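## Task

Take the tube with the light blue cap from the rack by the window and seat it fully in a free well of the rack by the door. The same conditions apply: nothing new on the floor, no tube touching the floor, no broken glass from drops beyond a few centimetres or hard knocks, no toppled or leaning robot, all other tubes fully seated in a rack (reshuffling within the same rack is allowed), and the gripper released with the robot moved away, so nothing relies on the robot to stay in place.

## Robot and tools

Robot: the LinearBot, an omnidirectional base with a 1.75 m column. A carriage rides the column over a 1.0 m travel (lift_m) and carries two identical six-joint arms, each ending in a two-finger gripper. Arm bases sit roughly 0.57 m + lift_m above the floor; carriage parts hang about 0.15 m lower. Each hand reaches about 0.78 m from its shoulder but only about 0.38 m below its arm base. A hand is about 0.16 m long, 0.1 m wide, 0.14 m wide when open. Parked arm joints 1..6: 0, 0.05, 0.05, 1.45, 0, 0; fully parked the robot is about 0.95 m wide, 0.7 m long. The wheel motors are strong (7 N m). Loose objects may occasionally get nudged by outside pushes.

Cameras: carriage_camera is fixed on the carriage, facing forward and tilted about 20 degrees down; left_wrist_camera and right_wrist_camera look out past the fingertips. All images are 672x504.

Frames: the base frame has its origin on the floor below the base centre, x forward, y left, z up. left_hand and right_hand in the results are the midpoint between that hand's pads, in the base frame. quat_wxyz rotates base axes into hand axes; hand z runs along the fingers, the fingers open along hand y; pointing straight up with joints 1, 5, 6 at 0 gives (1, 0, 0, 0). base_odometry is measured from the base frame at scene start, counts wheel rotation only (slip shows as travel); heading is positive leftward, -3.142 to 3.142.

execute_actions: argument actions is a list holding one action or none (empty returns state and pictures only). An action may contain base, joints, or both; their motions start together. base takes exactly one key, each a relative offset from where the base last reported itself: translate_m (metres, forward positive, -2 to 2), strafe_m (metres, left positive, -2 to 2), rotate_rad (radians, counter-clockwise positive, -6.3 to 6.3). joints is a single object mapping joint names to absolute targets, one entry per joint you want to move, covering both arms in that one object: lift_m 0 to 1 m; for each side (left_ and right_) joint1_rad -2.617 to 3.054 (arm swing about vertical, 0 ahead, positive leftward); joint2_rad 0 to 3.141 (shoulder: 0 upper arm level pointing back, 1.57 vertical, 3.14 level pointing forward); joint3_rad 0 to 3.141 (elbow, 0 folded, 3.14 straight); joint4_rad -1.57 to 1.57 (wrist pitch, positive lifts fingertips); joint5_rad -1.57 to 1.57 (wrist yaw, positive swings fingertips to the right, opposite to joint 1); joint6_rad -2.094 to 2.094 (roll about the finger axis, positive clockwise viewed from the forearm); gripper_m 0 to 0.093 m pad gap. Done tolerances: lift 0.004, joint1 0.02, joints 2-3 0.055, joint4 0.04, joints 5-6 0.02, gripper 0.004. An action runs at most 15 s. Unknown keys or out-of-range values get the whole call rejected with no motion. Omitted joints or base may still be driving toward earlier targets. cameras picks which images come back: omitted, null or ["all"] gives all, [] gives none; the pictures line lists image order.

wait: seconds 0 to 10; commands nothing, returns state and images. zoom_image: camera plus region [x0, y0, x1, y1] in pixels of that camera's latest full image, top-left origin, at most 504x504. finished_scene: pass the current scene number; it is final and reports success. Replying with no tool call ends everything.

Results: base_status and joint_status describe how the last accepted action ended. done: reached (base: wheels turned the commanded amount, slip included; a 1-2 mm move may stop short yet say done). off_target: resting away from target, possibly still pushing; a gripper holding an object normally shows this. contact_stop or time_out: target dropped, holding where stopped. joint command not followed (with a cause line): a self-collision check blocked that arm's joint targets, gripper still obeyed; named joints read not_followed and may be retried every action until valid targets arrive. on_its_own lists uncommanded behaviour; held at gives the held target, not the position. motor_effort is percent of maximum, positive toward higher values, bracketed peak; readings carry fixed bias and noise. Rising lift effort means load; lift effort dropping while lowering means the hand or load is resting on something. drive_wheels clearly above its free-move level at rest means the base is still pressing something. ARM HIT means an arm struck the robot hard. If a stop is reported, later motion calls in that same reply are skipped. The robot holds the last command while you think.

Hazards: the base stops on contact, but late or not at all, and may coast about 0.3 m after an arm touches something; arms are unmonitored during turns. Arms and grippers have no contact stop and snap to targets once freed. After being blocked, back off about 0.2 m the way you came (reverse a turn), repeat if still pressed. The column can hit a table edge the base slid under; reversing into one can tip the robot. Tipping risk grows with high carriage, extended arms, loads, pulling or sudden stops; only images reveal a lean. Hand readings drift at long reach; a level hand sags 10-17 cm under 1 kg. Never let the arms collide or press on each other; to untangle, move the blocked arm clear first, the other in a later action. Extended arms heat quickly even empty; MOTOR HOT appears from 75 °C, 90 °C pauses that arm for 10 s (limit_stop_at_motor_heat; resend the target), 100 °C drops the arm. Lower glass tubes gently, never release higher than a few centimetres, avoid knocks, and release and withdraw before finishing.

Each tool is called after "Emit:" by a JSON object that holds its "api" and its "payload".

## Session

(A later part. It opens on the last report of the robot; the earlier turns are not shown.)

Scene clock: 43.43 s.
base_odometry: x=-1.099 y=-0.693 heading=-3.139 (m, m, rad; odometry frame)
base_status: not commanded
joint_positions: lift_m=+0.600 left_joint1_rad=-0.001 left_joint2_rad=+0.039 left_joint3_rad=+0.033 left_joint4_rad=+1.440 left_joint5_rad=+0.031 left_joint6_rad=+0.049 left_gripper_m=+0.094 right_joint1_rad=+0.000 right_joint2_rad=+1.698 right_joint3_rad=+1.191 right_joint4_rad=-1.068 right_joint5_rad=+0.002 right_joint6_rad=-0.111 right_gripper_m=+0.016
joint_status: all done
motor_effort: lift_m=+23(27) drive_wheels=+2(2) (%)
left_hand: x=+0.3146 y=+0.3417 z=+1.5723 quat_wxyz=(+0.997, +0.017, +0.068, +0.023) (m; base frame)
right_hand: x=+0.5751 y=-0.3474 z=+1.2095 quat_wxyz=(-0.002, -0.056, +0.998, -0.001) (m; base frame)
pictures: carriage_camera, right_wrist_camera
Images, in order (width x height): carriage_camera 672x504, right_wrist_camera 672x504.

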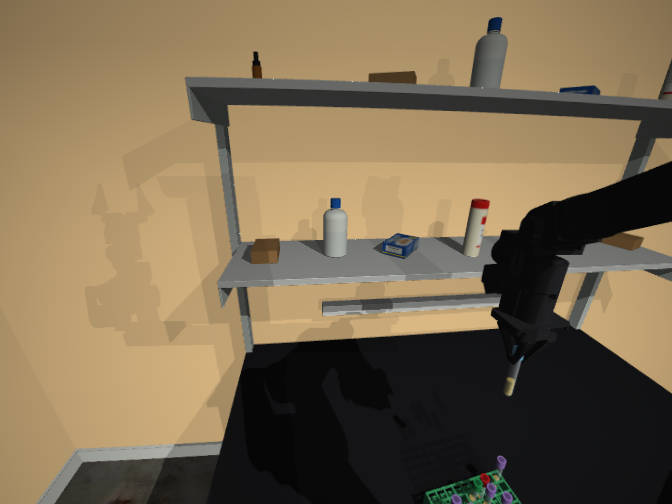

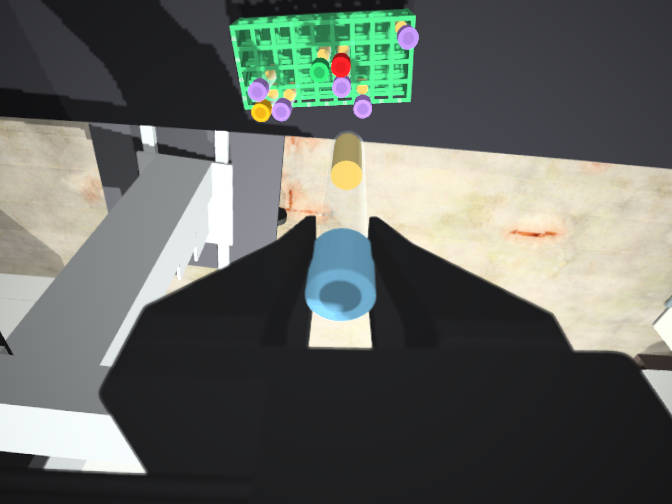

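Back off and turn to find the other table (behind me).

Emit:
{"api": "execute_actions", "payload": {"actions": [{"base":{"translate_m":-1.1}}], "cameras": []}}

Emit:
{"api": "execute_actions", "payload": {"actions": [{"base":{"strafe_m":-0.6}}], "cameras": []}}

Emit:
{"api": "execute_actions", "payload": {"actions": [{"base":{"rotate_rad":3.14}}], "cameras": ["carriage_camera"]}}

Scene clock: 48.07 s.
base_odometry: x=+0.001 y=-0.690 heading=-3.139 (m, m, rad; odometry frame)
base_status: done
joint_positions: lift_m=+0.600 left_joint1_rad=-0.001 left_joint2_rad=+0.039 left_joint3_rad=+0.033 left_joint4_rad=+1.440 left_joint5_rad=+0.031 left_joint6_rad=+0.049 left_gripper_m=+0.094 right_joint1_rad=+0.000 right_joint2_rad=+1.698 right_joint3_rad=+1.191 right_joint4_rad=-1.068 right_joint5_rad=+0.002 right_joint6_rad=-0.111 right_gripper_m=+0.016
joint_status: not commanded
motor_effort: lift_m=+23(23) drive_wheels=-3(16) (%)
left_hand: x=+0.3146 y=+0.3417 z=+1.5723 quat_wxyz=(+0.997, +0.017, +0.068, +0.023) (m; base frame)
right_hand: x=+0.5753 y=-0.3474 z=+1.2095 quat_wxyz=(-0.002, -0.056, +0.998, -0.001) (m; base frame)
pictures: none
No camera images: the call's "cameras" was empty. Leave "cameras" out to get every camera's image.

Scene clock: 51.57 s.
base_odometry: x=+0.000 y=-0.090 heading=-3.139 (m, m, rad; odometry frame)
base_status: done
joint_positions: lift_m=+0.600 left_joint1_rad=-0.001 left_joint2_rad=+0.039 left_joint3_rad=+0.033 left_joint4_rad=+1.440 left_joint5_rad=+0.031 left_joint6_rad=+0.049 left_gripper_m=+0.094 right_joint1_rad=+0.001 right_joint2_rad=+1.698 right_joint3_rad=+1.191 right_joint4_rad=-1.068 right_joint5_rad=+0.002 right_joint6_rad=-0.111 right_gripper_m=+0.016
joint_status: not commanded
motor_effort: lift_m=+23(23) drive_wheels=-4(12) (%)
left_hand: x=+0.3145 y=+0.3417 z=+1.5723 quat_wxyz=(+0.997, +0.017, +0.068, +0.023) (m; base frame)
right_hand: x=+0.5752 y=-0.3470 z=+1.2095 quat_wxyz=(-0.002, -0.056, +0.998, -0.001) (m; base frame)
pictures: none
No camera images: the call's "cameras" was empty. Leave "cameras" out to get every camera's image.

Scene clock: 55.83 s.
base_odometry: x=+0.000 y=-0.090 heading=+0.000 (m, m, rad; odometry frame)
base_status: done
joint_positions: lift_m=+0.600 left_joint1_rad=-0.001 left_joint2_rad=+0.039 left_joint3_rad=+0.033 left_joint4_rad=+1.436 left_joint5_rad=+0.031 left_joint6_rad=+0.049 left_gripper_m=+0.094 right_joint1_rad=-0.002 right_joint2_rad=+1.698 right_joint3_rad=+1.191 right_joint4_rad=-1.059 right_joint5_rad=+0.002 right_joint6_rad=-0.111 right_gripper_m=+0.016
joint_status: not commanded
motor_effort: lift_m=+23(23) drive_wheels=+11(23) (%)
left_hand: x=+0.3156 y=+0.3417 z=+1.5722 quat_wxyz=(+0.997, +0.017, +0.070, +0.023) (m; base frame)
right_hand: x=+0.5776 y=-0.3480 z=+1.2095 quat_wxyz=(+0.003, -0.055, +0.999, -0.001) (m; base frame)
pictures: carriage_camera
Images, in order (width x height): carriage_camera 672x504.

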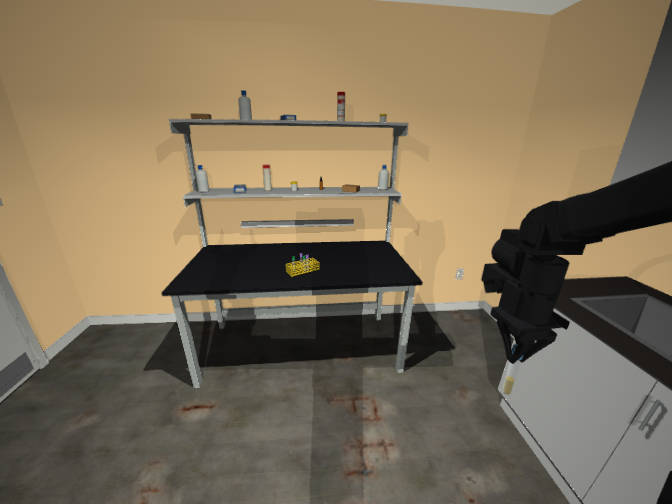

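Emit:
{"api": "execute_actions", "payload": {"actions": [{"base":{"strafe_m":0.52},"joints":{"right_joint2_rad":2.1,"right_joint3_rad":1.9,"right_joint4_rad":-1.37}}], "cameras": []}}

Emit:
{"api": "execute_actions", "payload": {"actions": [{"base":{"translate_m":1.0},"joints":{"lift_m":0.45}}], "cameras": ["right_wrist_camera","carriage_camera"]}}

Scene clock: 59.37 s.
base_odometry: x=-0.002 y=+0.430 heading=+0.002 (m, m, rad; odometry frame)
base_status: done
joint_positions: lift_m=+0.600 left_joint1_rad=-0.001 left_joint2_rad=+0.039 left_joint3_rad=+0.033 left_joint4_rad=+1.437 left_joint5_rad=+0.031 left_joint6_rad=+0.049 left_gripper_m=+0.094 right_joint1_rad=+0.001 right_joint2_rad=+2.097 right_joint3_rad=+1.891 right_joint4_rad=-1.362 right_joint5_rad=+0.002 right_joint6_rad=-0.111 right_gripper_m=+0.016
joint_status: all done
motor_effort: lift_m=+23(23) drive_wheels=-14(27) (%)
left_hand: x=+0.3155 y=+0.3417 z=+1.5722 quat_wxyz=(+0.997, +0.017, +0.070, +0.023) (m; base frame)
right_hand: x=+0.6849 y=-0.3472 z=+1.2508 quat_wxyz=(+0.001, -0.056, +0.998, -0.001) (m; base frame)
pictures: none
No camera images: the call's "cameras" was empty. Leave "cameras" out to get every camera's image.

Scene clock: 63.63 s.
base_odometry: x=+0.998 y=+0.434 heading=+0.003 (m, m, rad; odometry frame)
base_status: done
joint_positions: lift_m=+0.450 left_joint1_rad=-0.001 left_joint2_rad=+0.039 left_joint3_rad=+0.033 left_joint4_rad=+1.440 left_joint5_rad=+0.031 left_joint6_rad=+0.049 left_gripper_m=+0.094 right_joint1_rad=+0.000 right_joint2_rad=+2.096 right_joint3_rad=+1.891 right_joint4_rad=-1.368 right_joint5_rad=+0.001 right_joint6_rad=-0.111 right_gripper_m=+0.016
joint_status: all done
motor_effort: lift_m=+21(21) drive_wheels=-10(20) (%)
left_hand: x=+0.3146 y=+0.3417 z=+1.4225 quat_wxyz=(+0.997, +0.017, +0.068, +0.023) (m; base frame)
right_hand: x=+0.6833 y=-0.3474 z=+1.1016 quat_wxyz=(-0.001, -0.056, +0.998, -0.001) (m; base frame)
pictures: carriage_camera, right_wrist_camera
Images, in order (width x height): carriage_camera 672x504, right_wrist_camera 672x504.

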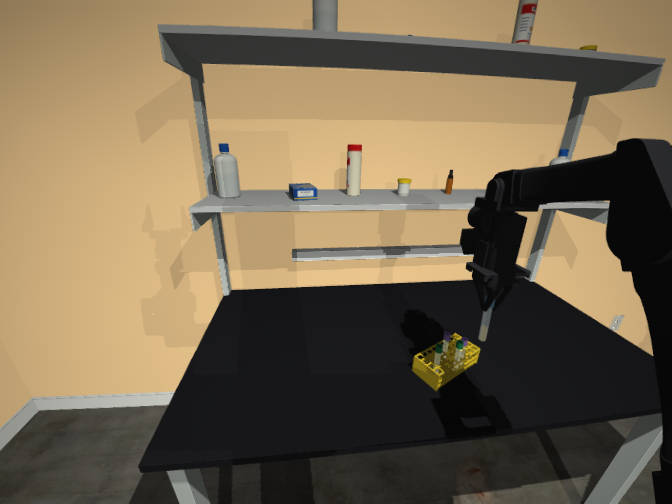

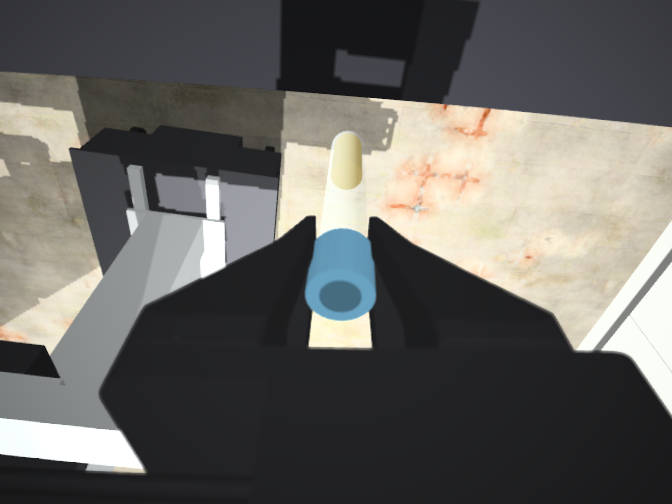

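Emit:
{"api": "execute_actions", "payload": {"actions": [{"base":{"translate_m":0.22},"joints":{"lift_m":0.4}}], "cameras": ["right_wrist_camera","carriage_camera"]}}

Scene clock: 66.03 s.
base_odometry: x=+1.218 y=+0.435 heading=+0.004 (m, m, rad; odometry frame)
base_status: done
joint_positions: lift_m=+0.400 left_joint1_rad=-0.001 left_joint2_rad=+0.039 left_joint3_rad=+0.033 left_joint4_rad=+1.441 left_joint5_rad=+0.031 left_joint6_rad=+0.049 left_gripper_m=+0.094 right_joint1_rad=-0.001 right_joint2_rad=+2.097 right_joint3_rad=+1.891 right_joint4_rad=-1.369 right_joint5_rad=+0.001 right_joint6_rad=-0.111 right_gripper_m=+0.016
joint_status: all done
motor_effort: lift_m=+21(21) drive_wheels=-9(19) (%)
left_hand: x=+0.3144 y=+0.3417 z=+1.3725 quat_wxyz=(+0.997, +0.017, +0.067, +0.023) (m; base frame)
right_hand: x=+0.6831 y=-0.3476 z=+1.0512 quat_wxyz=(-0.002, -0.055, +0.998, +0.000) (m; base frame)
pictures: carriage_camera, right_wrist_camera
Images, in order (width x height): carriage_camera 672x504, right_wrist_camera 672x504.

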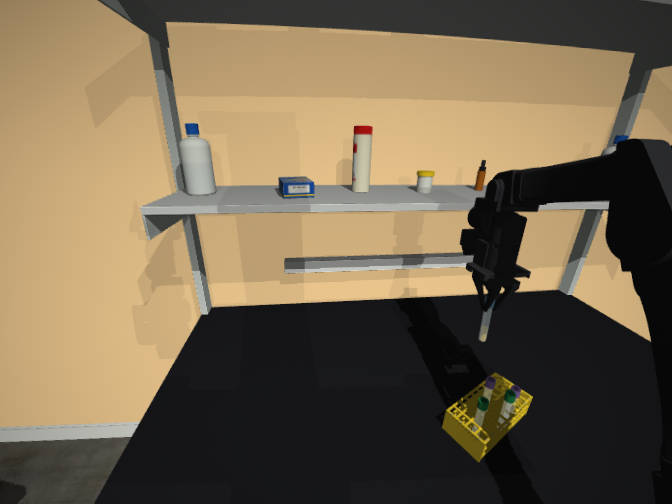

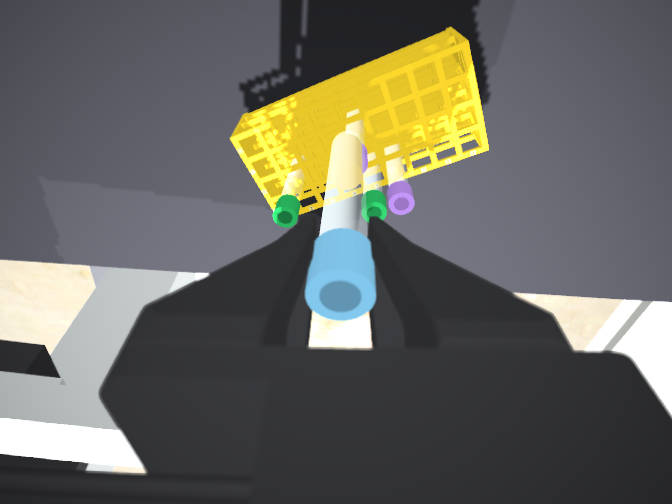

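Emit:
{"api": "execute_actions", "payload": {"actions": [{"base":{"strafe_m":-0.08},"joints":{"right_joint6_rad":-0.42}}], "cameras": []}}

Emit:
{"api": "execute_actions", "payload": {"actions": [{"joints":{"lift_m":0.315}}], "cameras": ["right_wrist_camera"]}}

Emit:
{"api": "zoom_image", "payload": {"camera": "right_wrist_camera", "region": [220,0,470,250]}}

Scene clock: 67.80 s.
base_odometry: x=+1.219 y=+0.355 heading=+0.005 (m, m, rad; odometry frame)
base_status: done
joint_positions: lift_m=+0.400 left_joint1_rad=-0.001 left_joint2_rad=+0.039 left_joint3_rad=+0.033 left_joint4_rad=+1.441 left_joint5_rad=+0.031 left_joint6_rad=+0.049 left_gripper_m=+0.094 right_joint1_rad=-0.001 right_joint2_rad=+2.097 right_joint3_rad=+1.891 right_joint4_rad=-1.368 right_joint5_rad=+0.001 right_joint6_rad=-0.412 right_gripper_m=+0.016
joint_status: all done
motor_effort: lift_m=+21(21) drive_wheels=+3(16) (%)
left_hand: x=+0.3143 y=+0.3417 z=+1.3726 quat_wxyz=(+0.997, +0.017, +0.067, +0.023) (m; base frame)
right_hand: x=+0.6833 y=-0.3477 z=+1.0512 quat_wxyz=(-0.002, -0.204, +0.979, +0.000) (m; base frame)
pictures: none
No camera images: the call's "cameras" was empty. Leave "cameras" out to get every camera's image.

Scene clock: 68.67 s.
base_odometry: x=+1.219 y=+0.355 heading=+0.005 (m, m, rad; odometry frame)
base_status: not commanded
joint_positions: lift_m=+0.315 left_joint1_rad=-0.001 left_joint2_rad=+0.039 left_joint3_rad=+0.033 left_joint4_rad=+1.441 left_joint5_rad=+0.031 left_joint6_rad=+0.049 left_gripper_m=+0.094 right_joint1_rad=-0.001 right_joint2_rad=+2.097 right_joint3_rad=+1.891 right_joint4_rad=-1.369 right_joint5_rad=+0.001 right_joint6_rad=-0.412 right_gripper_m=+0.016
joint_status: all done
motor_effort: lift_m=+21(21) drive_wheels=+3(3) (%)
left_hand: x=+0.3144 y=+0.3417 z=+1.2875 quat_wxyz=(+0.997, +0.017, +0.067, +0.023) (m; base frame)
right_hand: x=+0.6832 y=-0.3477 z=+0.9660 quat_wxyz=(-0.002, -0.204, +0.979, +0.000) (m; base frame)
pictures: right_wrist_camera
Images, in order (width x height): right_wrist_camera 672x504.

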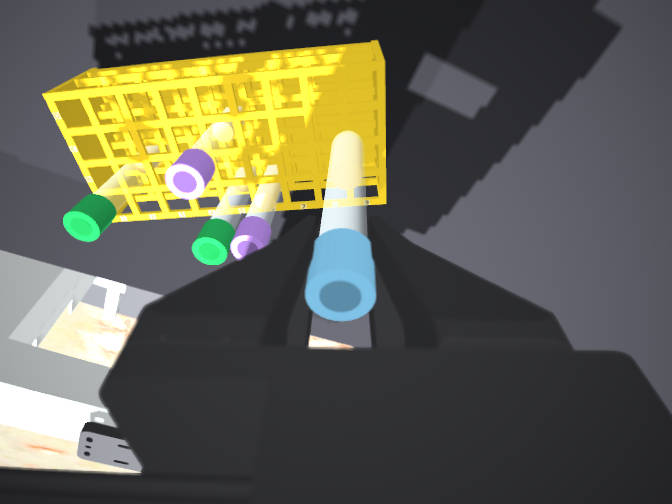

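Region (220, 0, 470, 250) of right_wrist_camera's 672x504 image, scaled by 2.016, with more detail than that image has.

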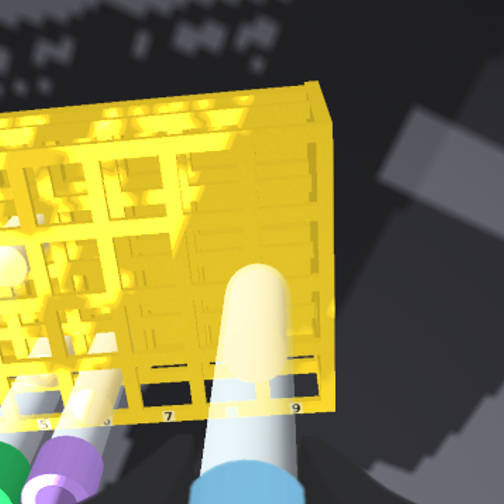

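Emit:
{"api": "execute_actions", "payload": {"actions": [{"base":{"translate_m":0.017}}], "cameras": []}}

Emit:
{"api": "execute_actions", "payload": {"actions": [{"base":{"strafe_m":-0.006},"joints":{"lift_m":0.275}}], "cameras": ["right_wrist_camera"]}}

Emit:
{"api": "zoom_image", "payload": {"camera": "right_wrist_camera", "region": [220,0,470,250]}}

Scene clock: 70.37 s.
base_odometry: x=+1.236 y=+0.355 heading=+0.004 (m, m, rad; odometry frame)
base_status: done
joint_positions: lift_m=+0.315 left_joint1_rad=-0.001 left_joint2_rad=+0.039 left_joint3_rad=+0.033 left_joint4_rad=+1.439 left_joint5_rad=+0.031 left_joint6_rad=+0.049 left_gripper_m=+0.094 right_joint1_rad=-0.001 right_joint2_rad=+2.097 right_joint3_rad=+1.891 right_joint4_rad=-1.368 right_joint5_rad=+0.001 right_joint6_rad=-0.412 right_gripper_m=+0.016
joint_status: not commanded
motor_effort: lift_m=+21(21) drive_wheels=+8(11) (%)
left_hand: x=+0.3148 y=+0.3417 z=+1.2875 quat_wxyz=(+0.997, +0.017, +0.068, +0.023) (m; base frame)
right_hand: x=+0.6835 y=-0.3477 z=+0.9662 quat_wxyz=(-0.002, -0.204, +0.979, +0.000) (m; base frame)
pictures: none
No camera images: the call's "cameras" was empty. Leave "cameras" out to get every camera's image.

Scene clock: 71.13 s.
base_odometry: x=+1.236 y=+0.349 heading=+0.004 (m, m, rad; odometry frame)
base_status: done
joint_positions: lift_m=+0.275 left_joint1_rad=-0.001 left_joint2_rad=+0.039 left_joint3_rad=+0.033 left_joint4_rad=+1.441 left_joint5_rad=+0.031 left_joint6_rad=+0.049 left_gripper_m=+0.094 right_joint1_rad=-0.001 right_joint2_rad=+2.102 right_joint3_rad=+1.891 right_joint4_rad=-1.368 right_joint5_rad=+0.001 right_joint6_rad=-0.412 right_gripper_m=+0.016
joint_status: all done
motor_effort: lift_m=+22(22) drive_wheels=-2(12) (%)
left_hand: x=+0.3144 y=+0.3417 z=+1.2475 quat_wxyz=(+0.997, +0.017, +0.067, +0.023) (m; base frame)
right_hand: x=+0.6833 y=-0.3478 z=+0.9241 quat_wxyz=(-0.004, -0.204, +0.979, +0.001) (m; base frame)
pictures: right_wrist_camera
Images, in order (width x height): right_wrist_camera 672x504.

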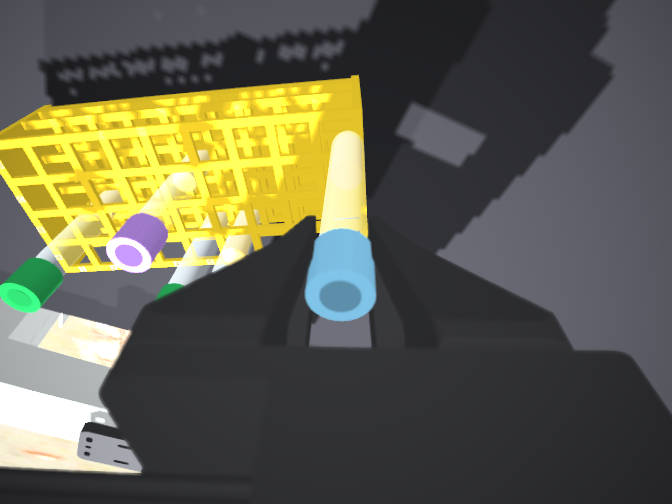

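Region (220, 0, 470, 250) of right_wrist_camera's 672x504 image, scaled by 2.016, with more detail than that image has.

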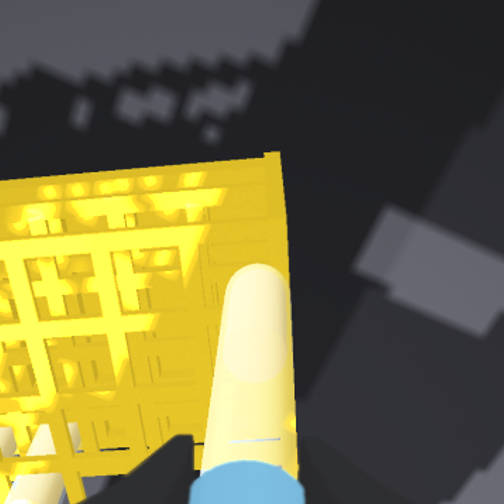

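Emit:
{"api": "execute_actions", "payload": {"actions": [{"base":{"strafe_m":0.011},"joints":{"lift_m":0.295}}], "cameras": ["right_wrist_camera"]}}

Emit:
{"api": "execute_actions", "payload": {"actions": [{"base":{"translate_m":-0.005}}], "cameras": ["right_wrist_camera"]}}

Emit:
{"api": "zoom_image", "payload": {"camera": "right_wrist_camera", "region": [220,0,470,250]}}

Scene clock: 72.67 s.
base_odometry: x=+1.236 y=+0.360 heading=+0.003 (m, m, rad; odometry frame)
base_status: done
joint_positions: lift_m=+0.295 left_joint1_rad=-0.001 left_joint2_rad=+0.039 left_joint3_rad=+0.033 left_joint4_rad=+1.440 left_joint5_rad=+0.031 left_joint6_rad=+0.049 left_gripper_m=+0.094 right_joint1_rad=+0.000 right_joint2_rad=+2.091 right_joint3_rad=+1.891 right_joint4_rad=-1.368 right_joint5_rad=+0.001 right_joint6_rad=-0.412 right_gripper_m=+0.016
joint_status: all done
motor_effort: lift_m=+23(27) drive_wheels=-10(14) (%)
left_hand: x=+0.3145 y=+0.3417 z=+1.2674 quat_wxyz=(+0.997, +0.017, +0.068, +0.023) (m; base frame)
right_hand: x=+0.6833 y=-0.3473 z=+0.9484 quat_wxyz=(+0.001, -0.204, +0.979, -0.001) (m; base frame)
pictures: right_wrist_camera
Images, in order (width x height): right_wrist_camera 672x504.

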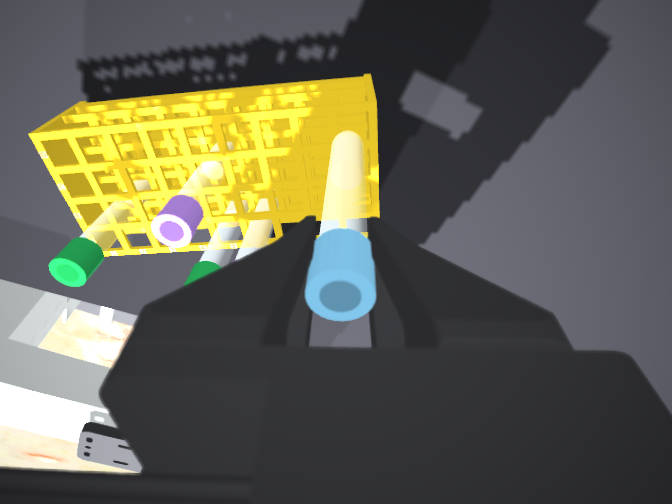

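Scene clock: 73.33 s.
base_odometry: x=+1.231 y=+0.360 heading=+0.003 (m, m, rad; odometry frame)
base_status: done
joint_positions: lift_m=+0.295 left_joint1_rad=-0.001 left_joint2_rad=+0.039 left_joint3_rad=+0.033 left_joint4_rad=+1.440 left_joint5_rad=+0.031 left_joint6_rad=+0.049 left_gripper_m=+0.094 right_joint1_rad=+0.000 right_joint2_rad=+2.091 right_joint3_rad=+1.891 right_joint4_rad=-1.368 right_joint5_rad=+0.001 right_joint6_rad=-0.412 right_gripper_m=+0.016
joint_status: not commanded
motor_effort: lift_m=+23(23) drive_wheels=+0(15) (%)
left_hand: x=+0.3145 y=+0.3417 z=+1.2674 quat_wxyz=(+0.997, +0.017, +0.068, +0.023) (m; base frame)
right_hand: x=+0.6834 y=-0.3473 z=+0.9484 quat_wxyz=(+0.001, -0.204, +0.979, -0.001) (m; base frame)
pictures: right_wrist_camera
Images, in order (width x height): right_wrist_camera 672x504.

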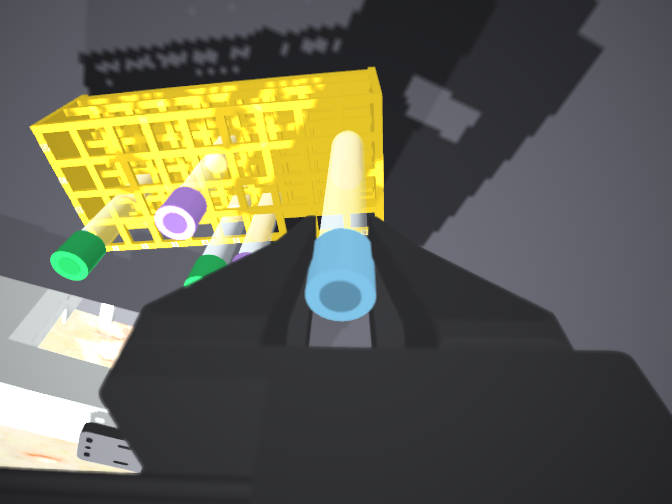

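Region (220, 0, 470, 250) of right_wrist_camera's 672x504 image, scaled by 2.016, with more detail than that image has.

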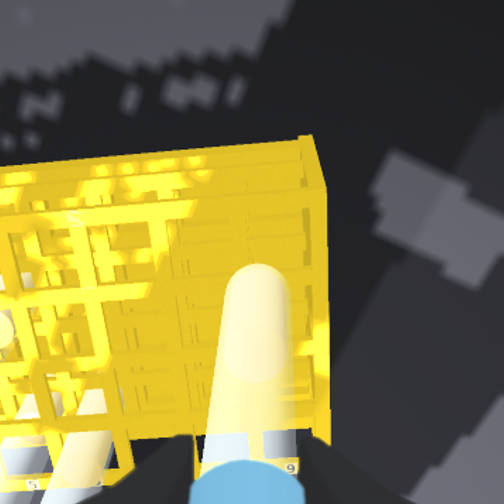

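Emit:
{"api": "execute_actions", "payload": {"actions": [{"base":{"strafe_m":-0.004},"joints":{"lift_m":0.268}}], "cameras": ["right_wrist_camera","carriage_camera"]}}

Emit:
{"api": "zoom_image", "payload": {"camera": "right_wrist_camera", "region": [220,0,470,250]}}

Emit:
{"api": "zoom_image", "payload": {"camera": "carriage_camera", "region": [336,250,636,500]}}

Scene clock: 74.70 s.
base_odometry: x=+1.231 y=+0.356 heading=+0.004 (m, m, rad; odometry frame)
base_status: done
joint_positions: lift_m=+0.268 left_joint1_rad=-0.001 left_joint2_rad=+0.039 left_joint3_rad=+0.033 left_joint4_rad=+1.440 left_joint5_rad=+0.032 left_joint6_rad=+0.049 left_gripper_m=+0.094 right_joint1_rad=-0.001 right_joint2_rad=+2.100 right_joint3_rad=+1.891 right_joint4_rad=-1.367 right_joint5_rad=+0.002 right_joint6_rad=-0.412 right_gripper_m=+0.016
joint_status: all done
motor_effort: lift_m=+22(21) drive_wheels=-9(13) (%)
left_hand: x=+0.3146 y=+0.3417 z=+1.2405 quat_wxyz=(+0.997, +0.017, +0.068, +0.023) (m; base frame)
right_hand: x=+0.6836 y=-0.3478 z=+0.9179 quat_wxyz=(-0.003, -0.204, +0.979, +0.000) (m; base frame)
pictures: carriage_camera, right_wrist_camera
Images, in order (width x height): carriage_camera 672x504, right_wrist_camera 672x504.

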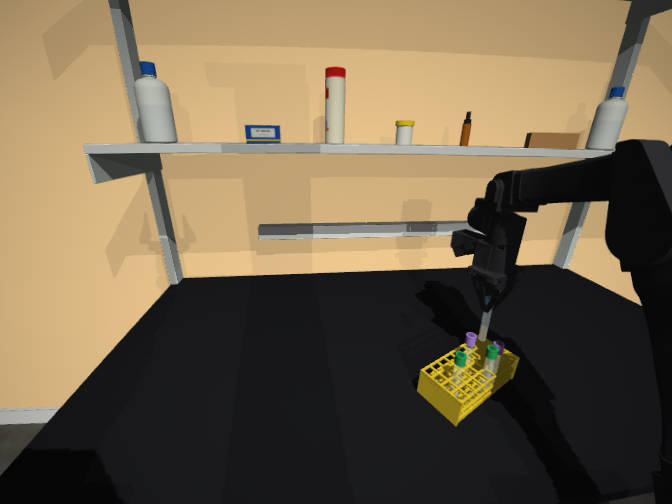

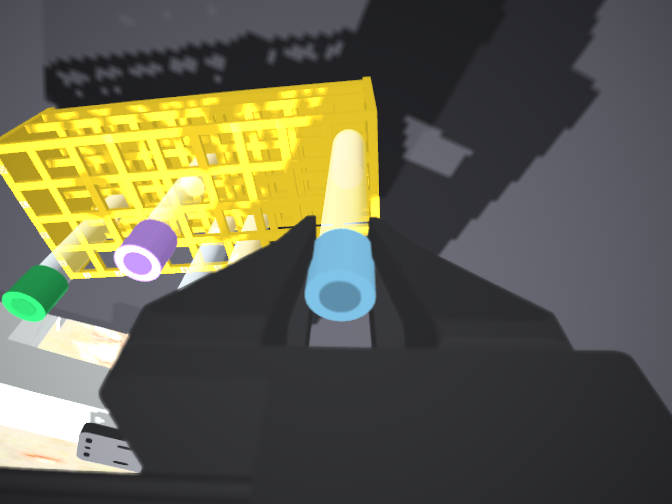

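Region (220, 0, 470, 250) of right_wrist_camera's 672x504 image, scaled by 2.016, with more detail than that image has.

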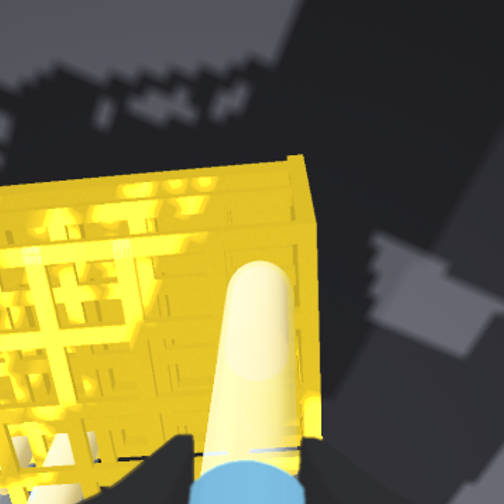

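Region (336, 250, 636, 500) of carriage_camera's 672x504 image, scaled by 1.680, with more detail than that image has.

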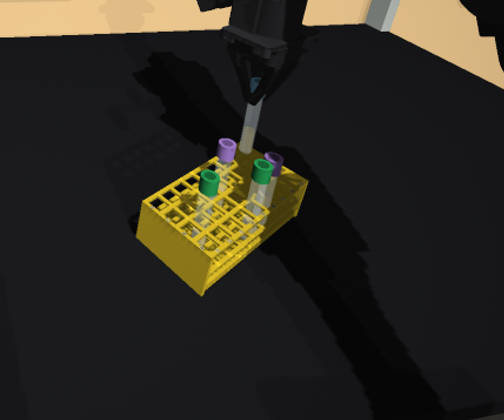

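Emit:
{"api": "execute_actions", "payload": {"actions": [{"base":{"translate_m":0.004}}], "cameras": []}}

Emit:
{"api": "execute_actions", "payload": {"actions": [{"joints":{"lift_m":0.252}}], "cameras": ["right_wrist_camera","carriage_camera"]}}

Emit:
{"api": "zoom_image", "payload": {"camera": "right_wrist_camera", "region": [220,0,470,250]}}

Scene clock: 75.67 s.
base_odometry: x=+1.235 y=+0.356 heading=+0.004 (m, m, rad; odometry frame)
base_status: done
joint_positions: lift_m=+0.268 left_joint1_rad=-0.001 left_joint2_rad=+0.039 left_joint3_rad=+0.033 left_joint4_rad=+1.440 left_joint5_rad=+0.032 left_joint6_rad=+0.049 left_gripper_m=+0.094 right_joint1_rad=-0.001 right_joint2_rad=+2.100 right_joint3_rad=+1.891 right_joint4_rad=-1.367 right_joint5_rad=+0.002 right_joint6_rad=-0.412 right_gripper_m=+0.016
joint_status: not commanded
motor_effort: lift_m=+22(22) drive_wheels=-2(10) (%)
left_hand: x=+0.3145 y=+0.3417 z=+1.2405 quat_wxyz=(+0.997, +0.017, +0.068, +0.023) (m; base frame)
right_hand: x=+0.6836 y=-0.3478 z=+0.9179 quat_wxyz=(-0.003, -0.204, +0.979, +0.000) (m; base frame)
pictures: none
No camera images: the call's "cameras" was empty. Leave "cameras" out to get every camera's image.

Scene clock: 76.20 s.
base_odometry: x=+1.235 y=+0.356 heading=+0.004 (m, m, rad; odometry frame)
base_status: not commanded
joint_positions: lift_m=+0.252 left_joint1_rad=-0.001 left_joint2_rad=+0.039 left_joint3_rad=+0.033 left_joint4_rad=+1.440 left_joint5_rad=+0.032 left_joint6_rad=+0.049 left_gripper_m=+0.094 right_joint1_rad=-0.001 right_joint2_rad=+2.099 right_joint3_rad=+1.891 right_joint4_rad=-1.369 right_joint5_rad=+0.002 right_joint6_rad=-0.412 right_gripper_m=+0.016
joint_status: all done
motor_effort: lift_m=+21(22) drive_wheels=-1(0) (%)
left_hand: x=+0.3145 y=+0.3417 z=+1.2245 quat_wxyz=(+0.997, +0.017, +0.068, +0.023) (m; base frame)
right_hand: x=+0.6832 y=-0.3478 z=+0.9023 quat_wxyz=(-0.003, -0.204, +0.979, +0.000) (m; base frame)
pictures: carriage_camera, right_wrist_camera
Images, in order (width x height): carriage_camera 672x504, right_wrist_camera 672x504.

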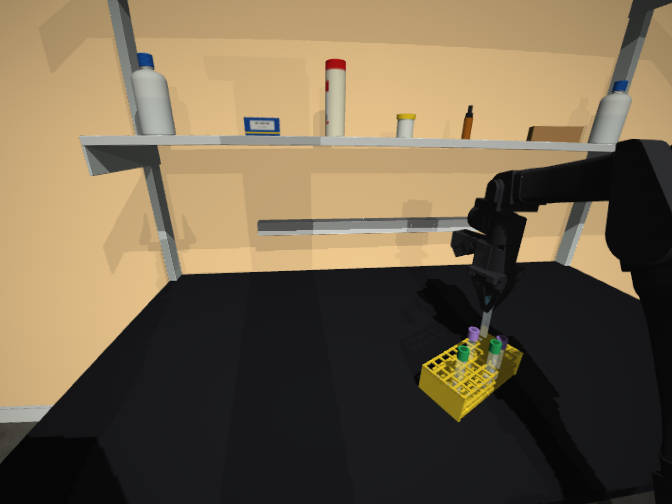

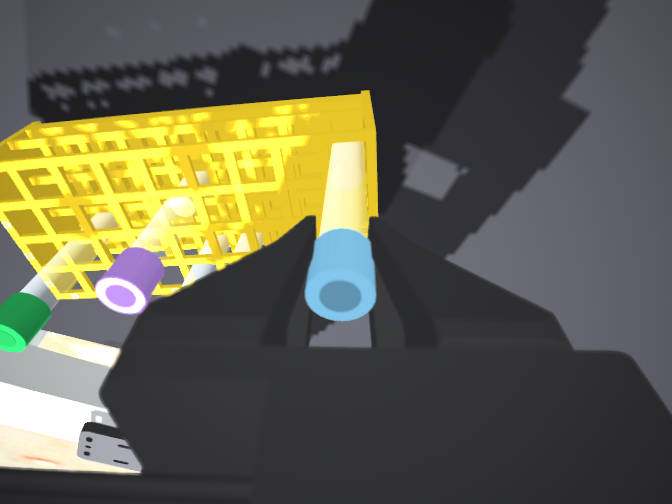

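Region (220, 0, 470, 250) of right_wrist_camera's 672x504 image, scaled by 2.016, with more detail than that image has.

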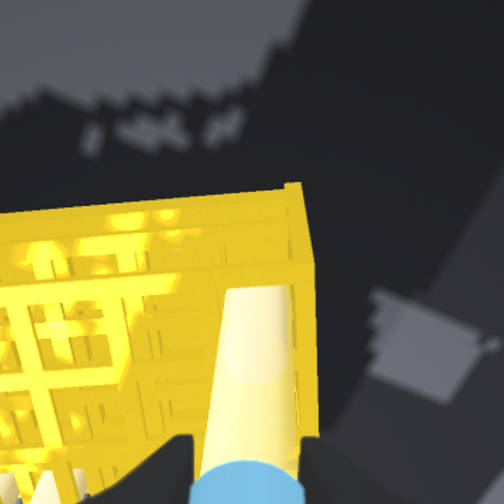

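Emit:
{"api": "execute_actions", "payload": {"actions": [{"joints":{"lift_m":0.228}}], "cameras": []}}

Emit:
{"api": "execute_actions", "payload": {"actions": [{"joints":{"right_gripper_m":0.032}}], "cameras": ["right_wrist_camera"]}}

Emit:
{"api": "execute_actions", "payload": {"actions": [{"joints":{"lift_m":0.4}}]}}

Emit:
{"api": "zoom_image", "payload": {"camera": "carriage_camera", "region": [380,280,620,480]}}

Scene clock: 77.00 s.
base_odometry: x=+1.235 y=+0.356 heading=+0.004 (m, m, rad; odometry frame)
base_status: not commanded
joint_positions: lift_m=+0.228 left_joint1_rad=-0.001 left_joint2_rad=+0.039 left_joint3_rad=+0.033 left_joint4_rad=+1.440 left_joint5_rad=+0.032 left_joint6_rad=+0.049 left_gripper_m=+0.094 right_joint1_rad=-0.001 right_joint2_rad=+2.100 right_joint3_rad=+1.891 right_joint4_rad=-1.371 right_joint5_rad=+0.002 right_joint6_rad=-0.412 right_gripper_m=+0.016
joint_status: all done
motor_effort: lift_m=+21(22) drive_wheels=-1(1) (%)
left_hand: x=+0.3146 y=+0.3417 z=+1.2005 quat_wxyz=(+0.997, +0.017, +0.068, +0.023) (m; base frame)
right_hand: x=+0.6827 y=-0.3478 z=+0.8779 quat_wxyz=(-0.005, -0.204, +0.979, +0.000) (m; base frame)
pictures: none
No camera images: the call's "cameras" was empty. Leave "cameras" out to get every camera's image.

Scene clock: 77.50 s.
base_odometry: x=+1.235 y=+0.356 heading=+0.004 (m, m, rad; odometry frame)
base_status: not commanded
joint_positions: lift_m=+0.228 left_joint1_rad=-0.001 left_joint2_rad=+0.039 left_joint3_rad=+0.033 left_joint4_rad=+1.440 left_joint5_rad=+0.032 left_joint6_rad=+0.049 left_gripper_m=+0.094 right_joint1_rad=-0.001 right_joint2_rad=+2.100 right_joint3_rad=+1.891 right_joint4_rad=-1.371 right_joint5_rad=+0.002 right_joint6_rad=-0.412 right_gripper_m=+0.032
joint_status: all done
motor_effort: lift_m=+21(21) drive_wheels=-1(1) (%)
left_hand: x=+0.3146 y=+0.3417 z=+1.2005 quat_wxyz=(+0.997, +0.017, +0.068, +0.023) (m; base frame)
right_hand: x=+0.6827 y=-0.3478 z=+0.8779 quat_wxyz=(-0.005, -0.204, +0.979, +0.000) (m; base frame)
pictures: right_wrist_camera
Images, in order (width x height): right_wrist_camera 672x504.

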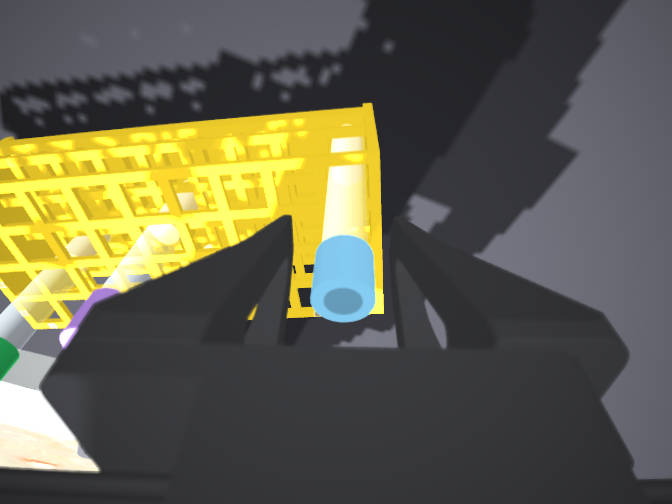

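Scene clock: 78.73 s.
base_odometry: x=+1.235 y=+0.356 heading=+0.004 (m, m, rad; odometry frame)
base_status: not commanded
joint_positions: lift_m=+0.400 left_joint1_rad=-0.001 left_joint2_rad=+0.039 left_joint3_rad=+0.033 left_joint4_rad=+1.440 left_joint5_rad=+0.032 left_joint6_rad=+0.049 left_gripper_m=+0.094 right_joint1_rad=-0.001 right_joint2_rad=+2.092 right_joint3_rad=+1.891 right_joint4_rad=-1.369 right_joint5_rad=+0.002 right_joint6_rad=-0.412 right_gripper_m=+0.032
joint_status: all done
motor_effort: lift_m=+23(28) drive_wheels=-1(1) (%)
left_hand: x=+0.3146 y=+0.3417 z=+1.3723 quat_wxyz=(+0.997, +0.017, +0.068, +0.023) (m; base frame)
right_hand: x=+0.6832 y=-0.3478 z=+1.0529 quat_wxyz=(+0.000, -0.204, +0.979, -0.001) (m; base frame)
pictures: carriage_camera, left_wrist_camera, right_wrist_camera
Images, in order (width x height): carriage_camera 672x504, left_wrist_camera 672x504, right_wrist_camera 672x504.

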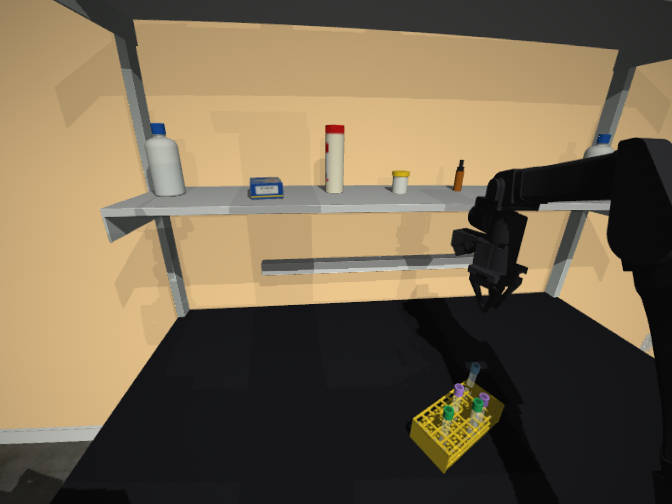

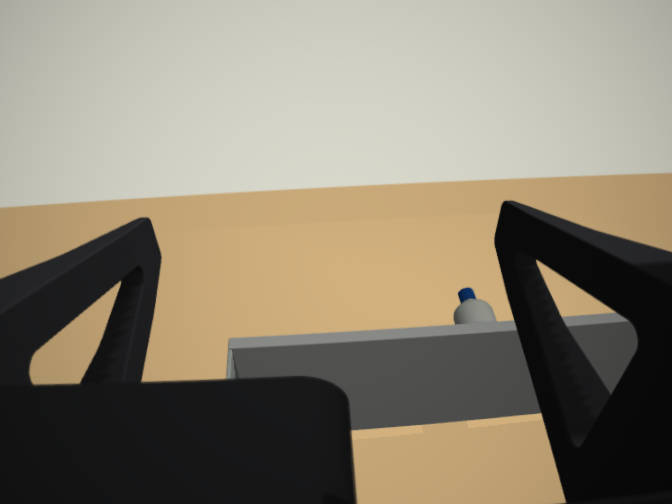

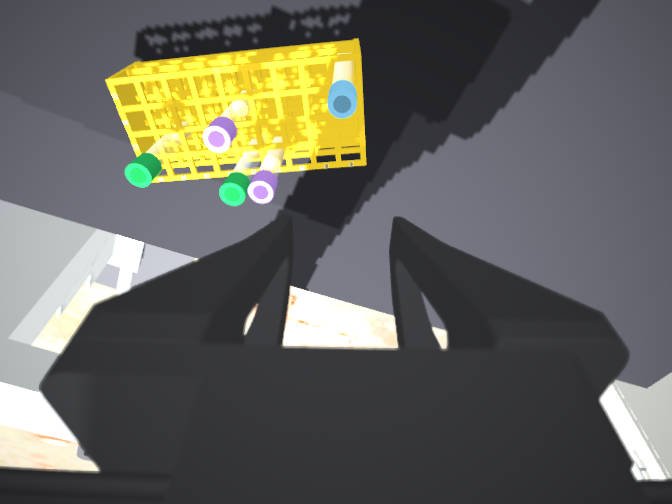

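Region (380, 280, 620, 480) of carriage_camera's 672x504 image, scaled by 2.100, with more detail than that image has.

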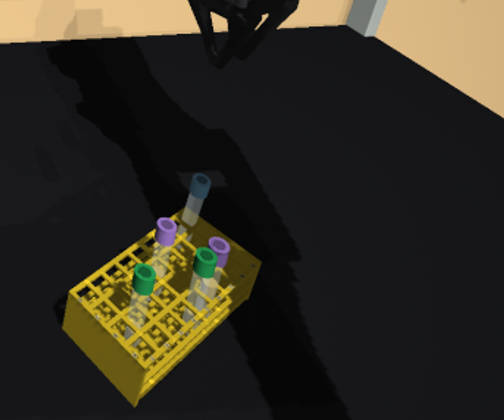

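Emit:
{"api": "finished_scene", "payload": {"scene": 2}}

The scene is finished: the task was done.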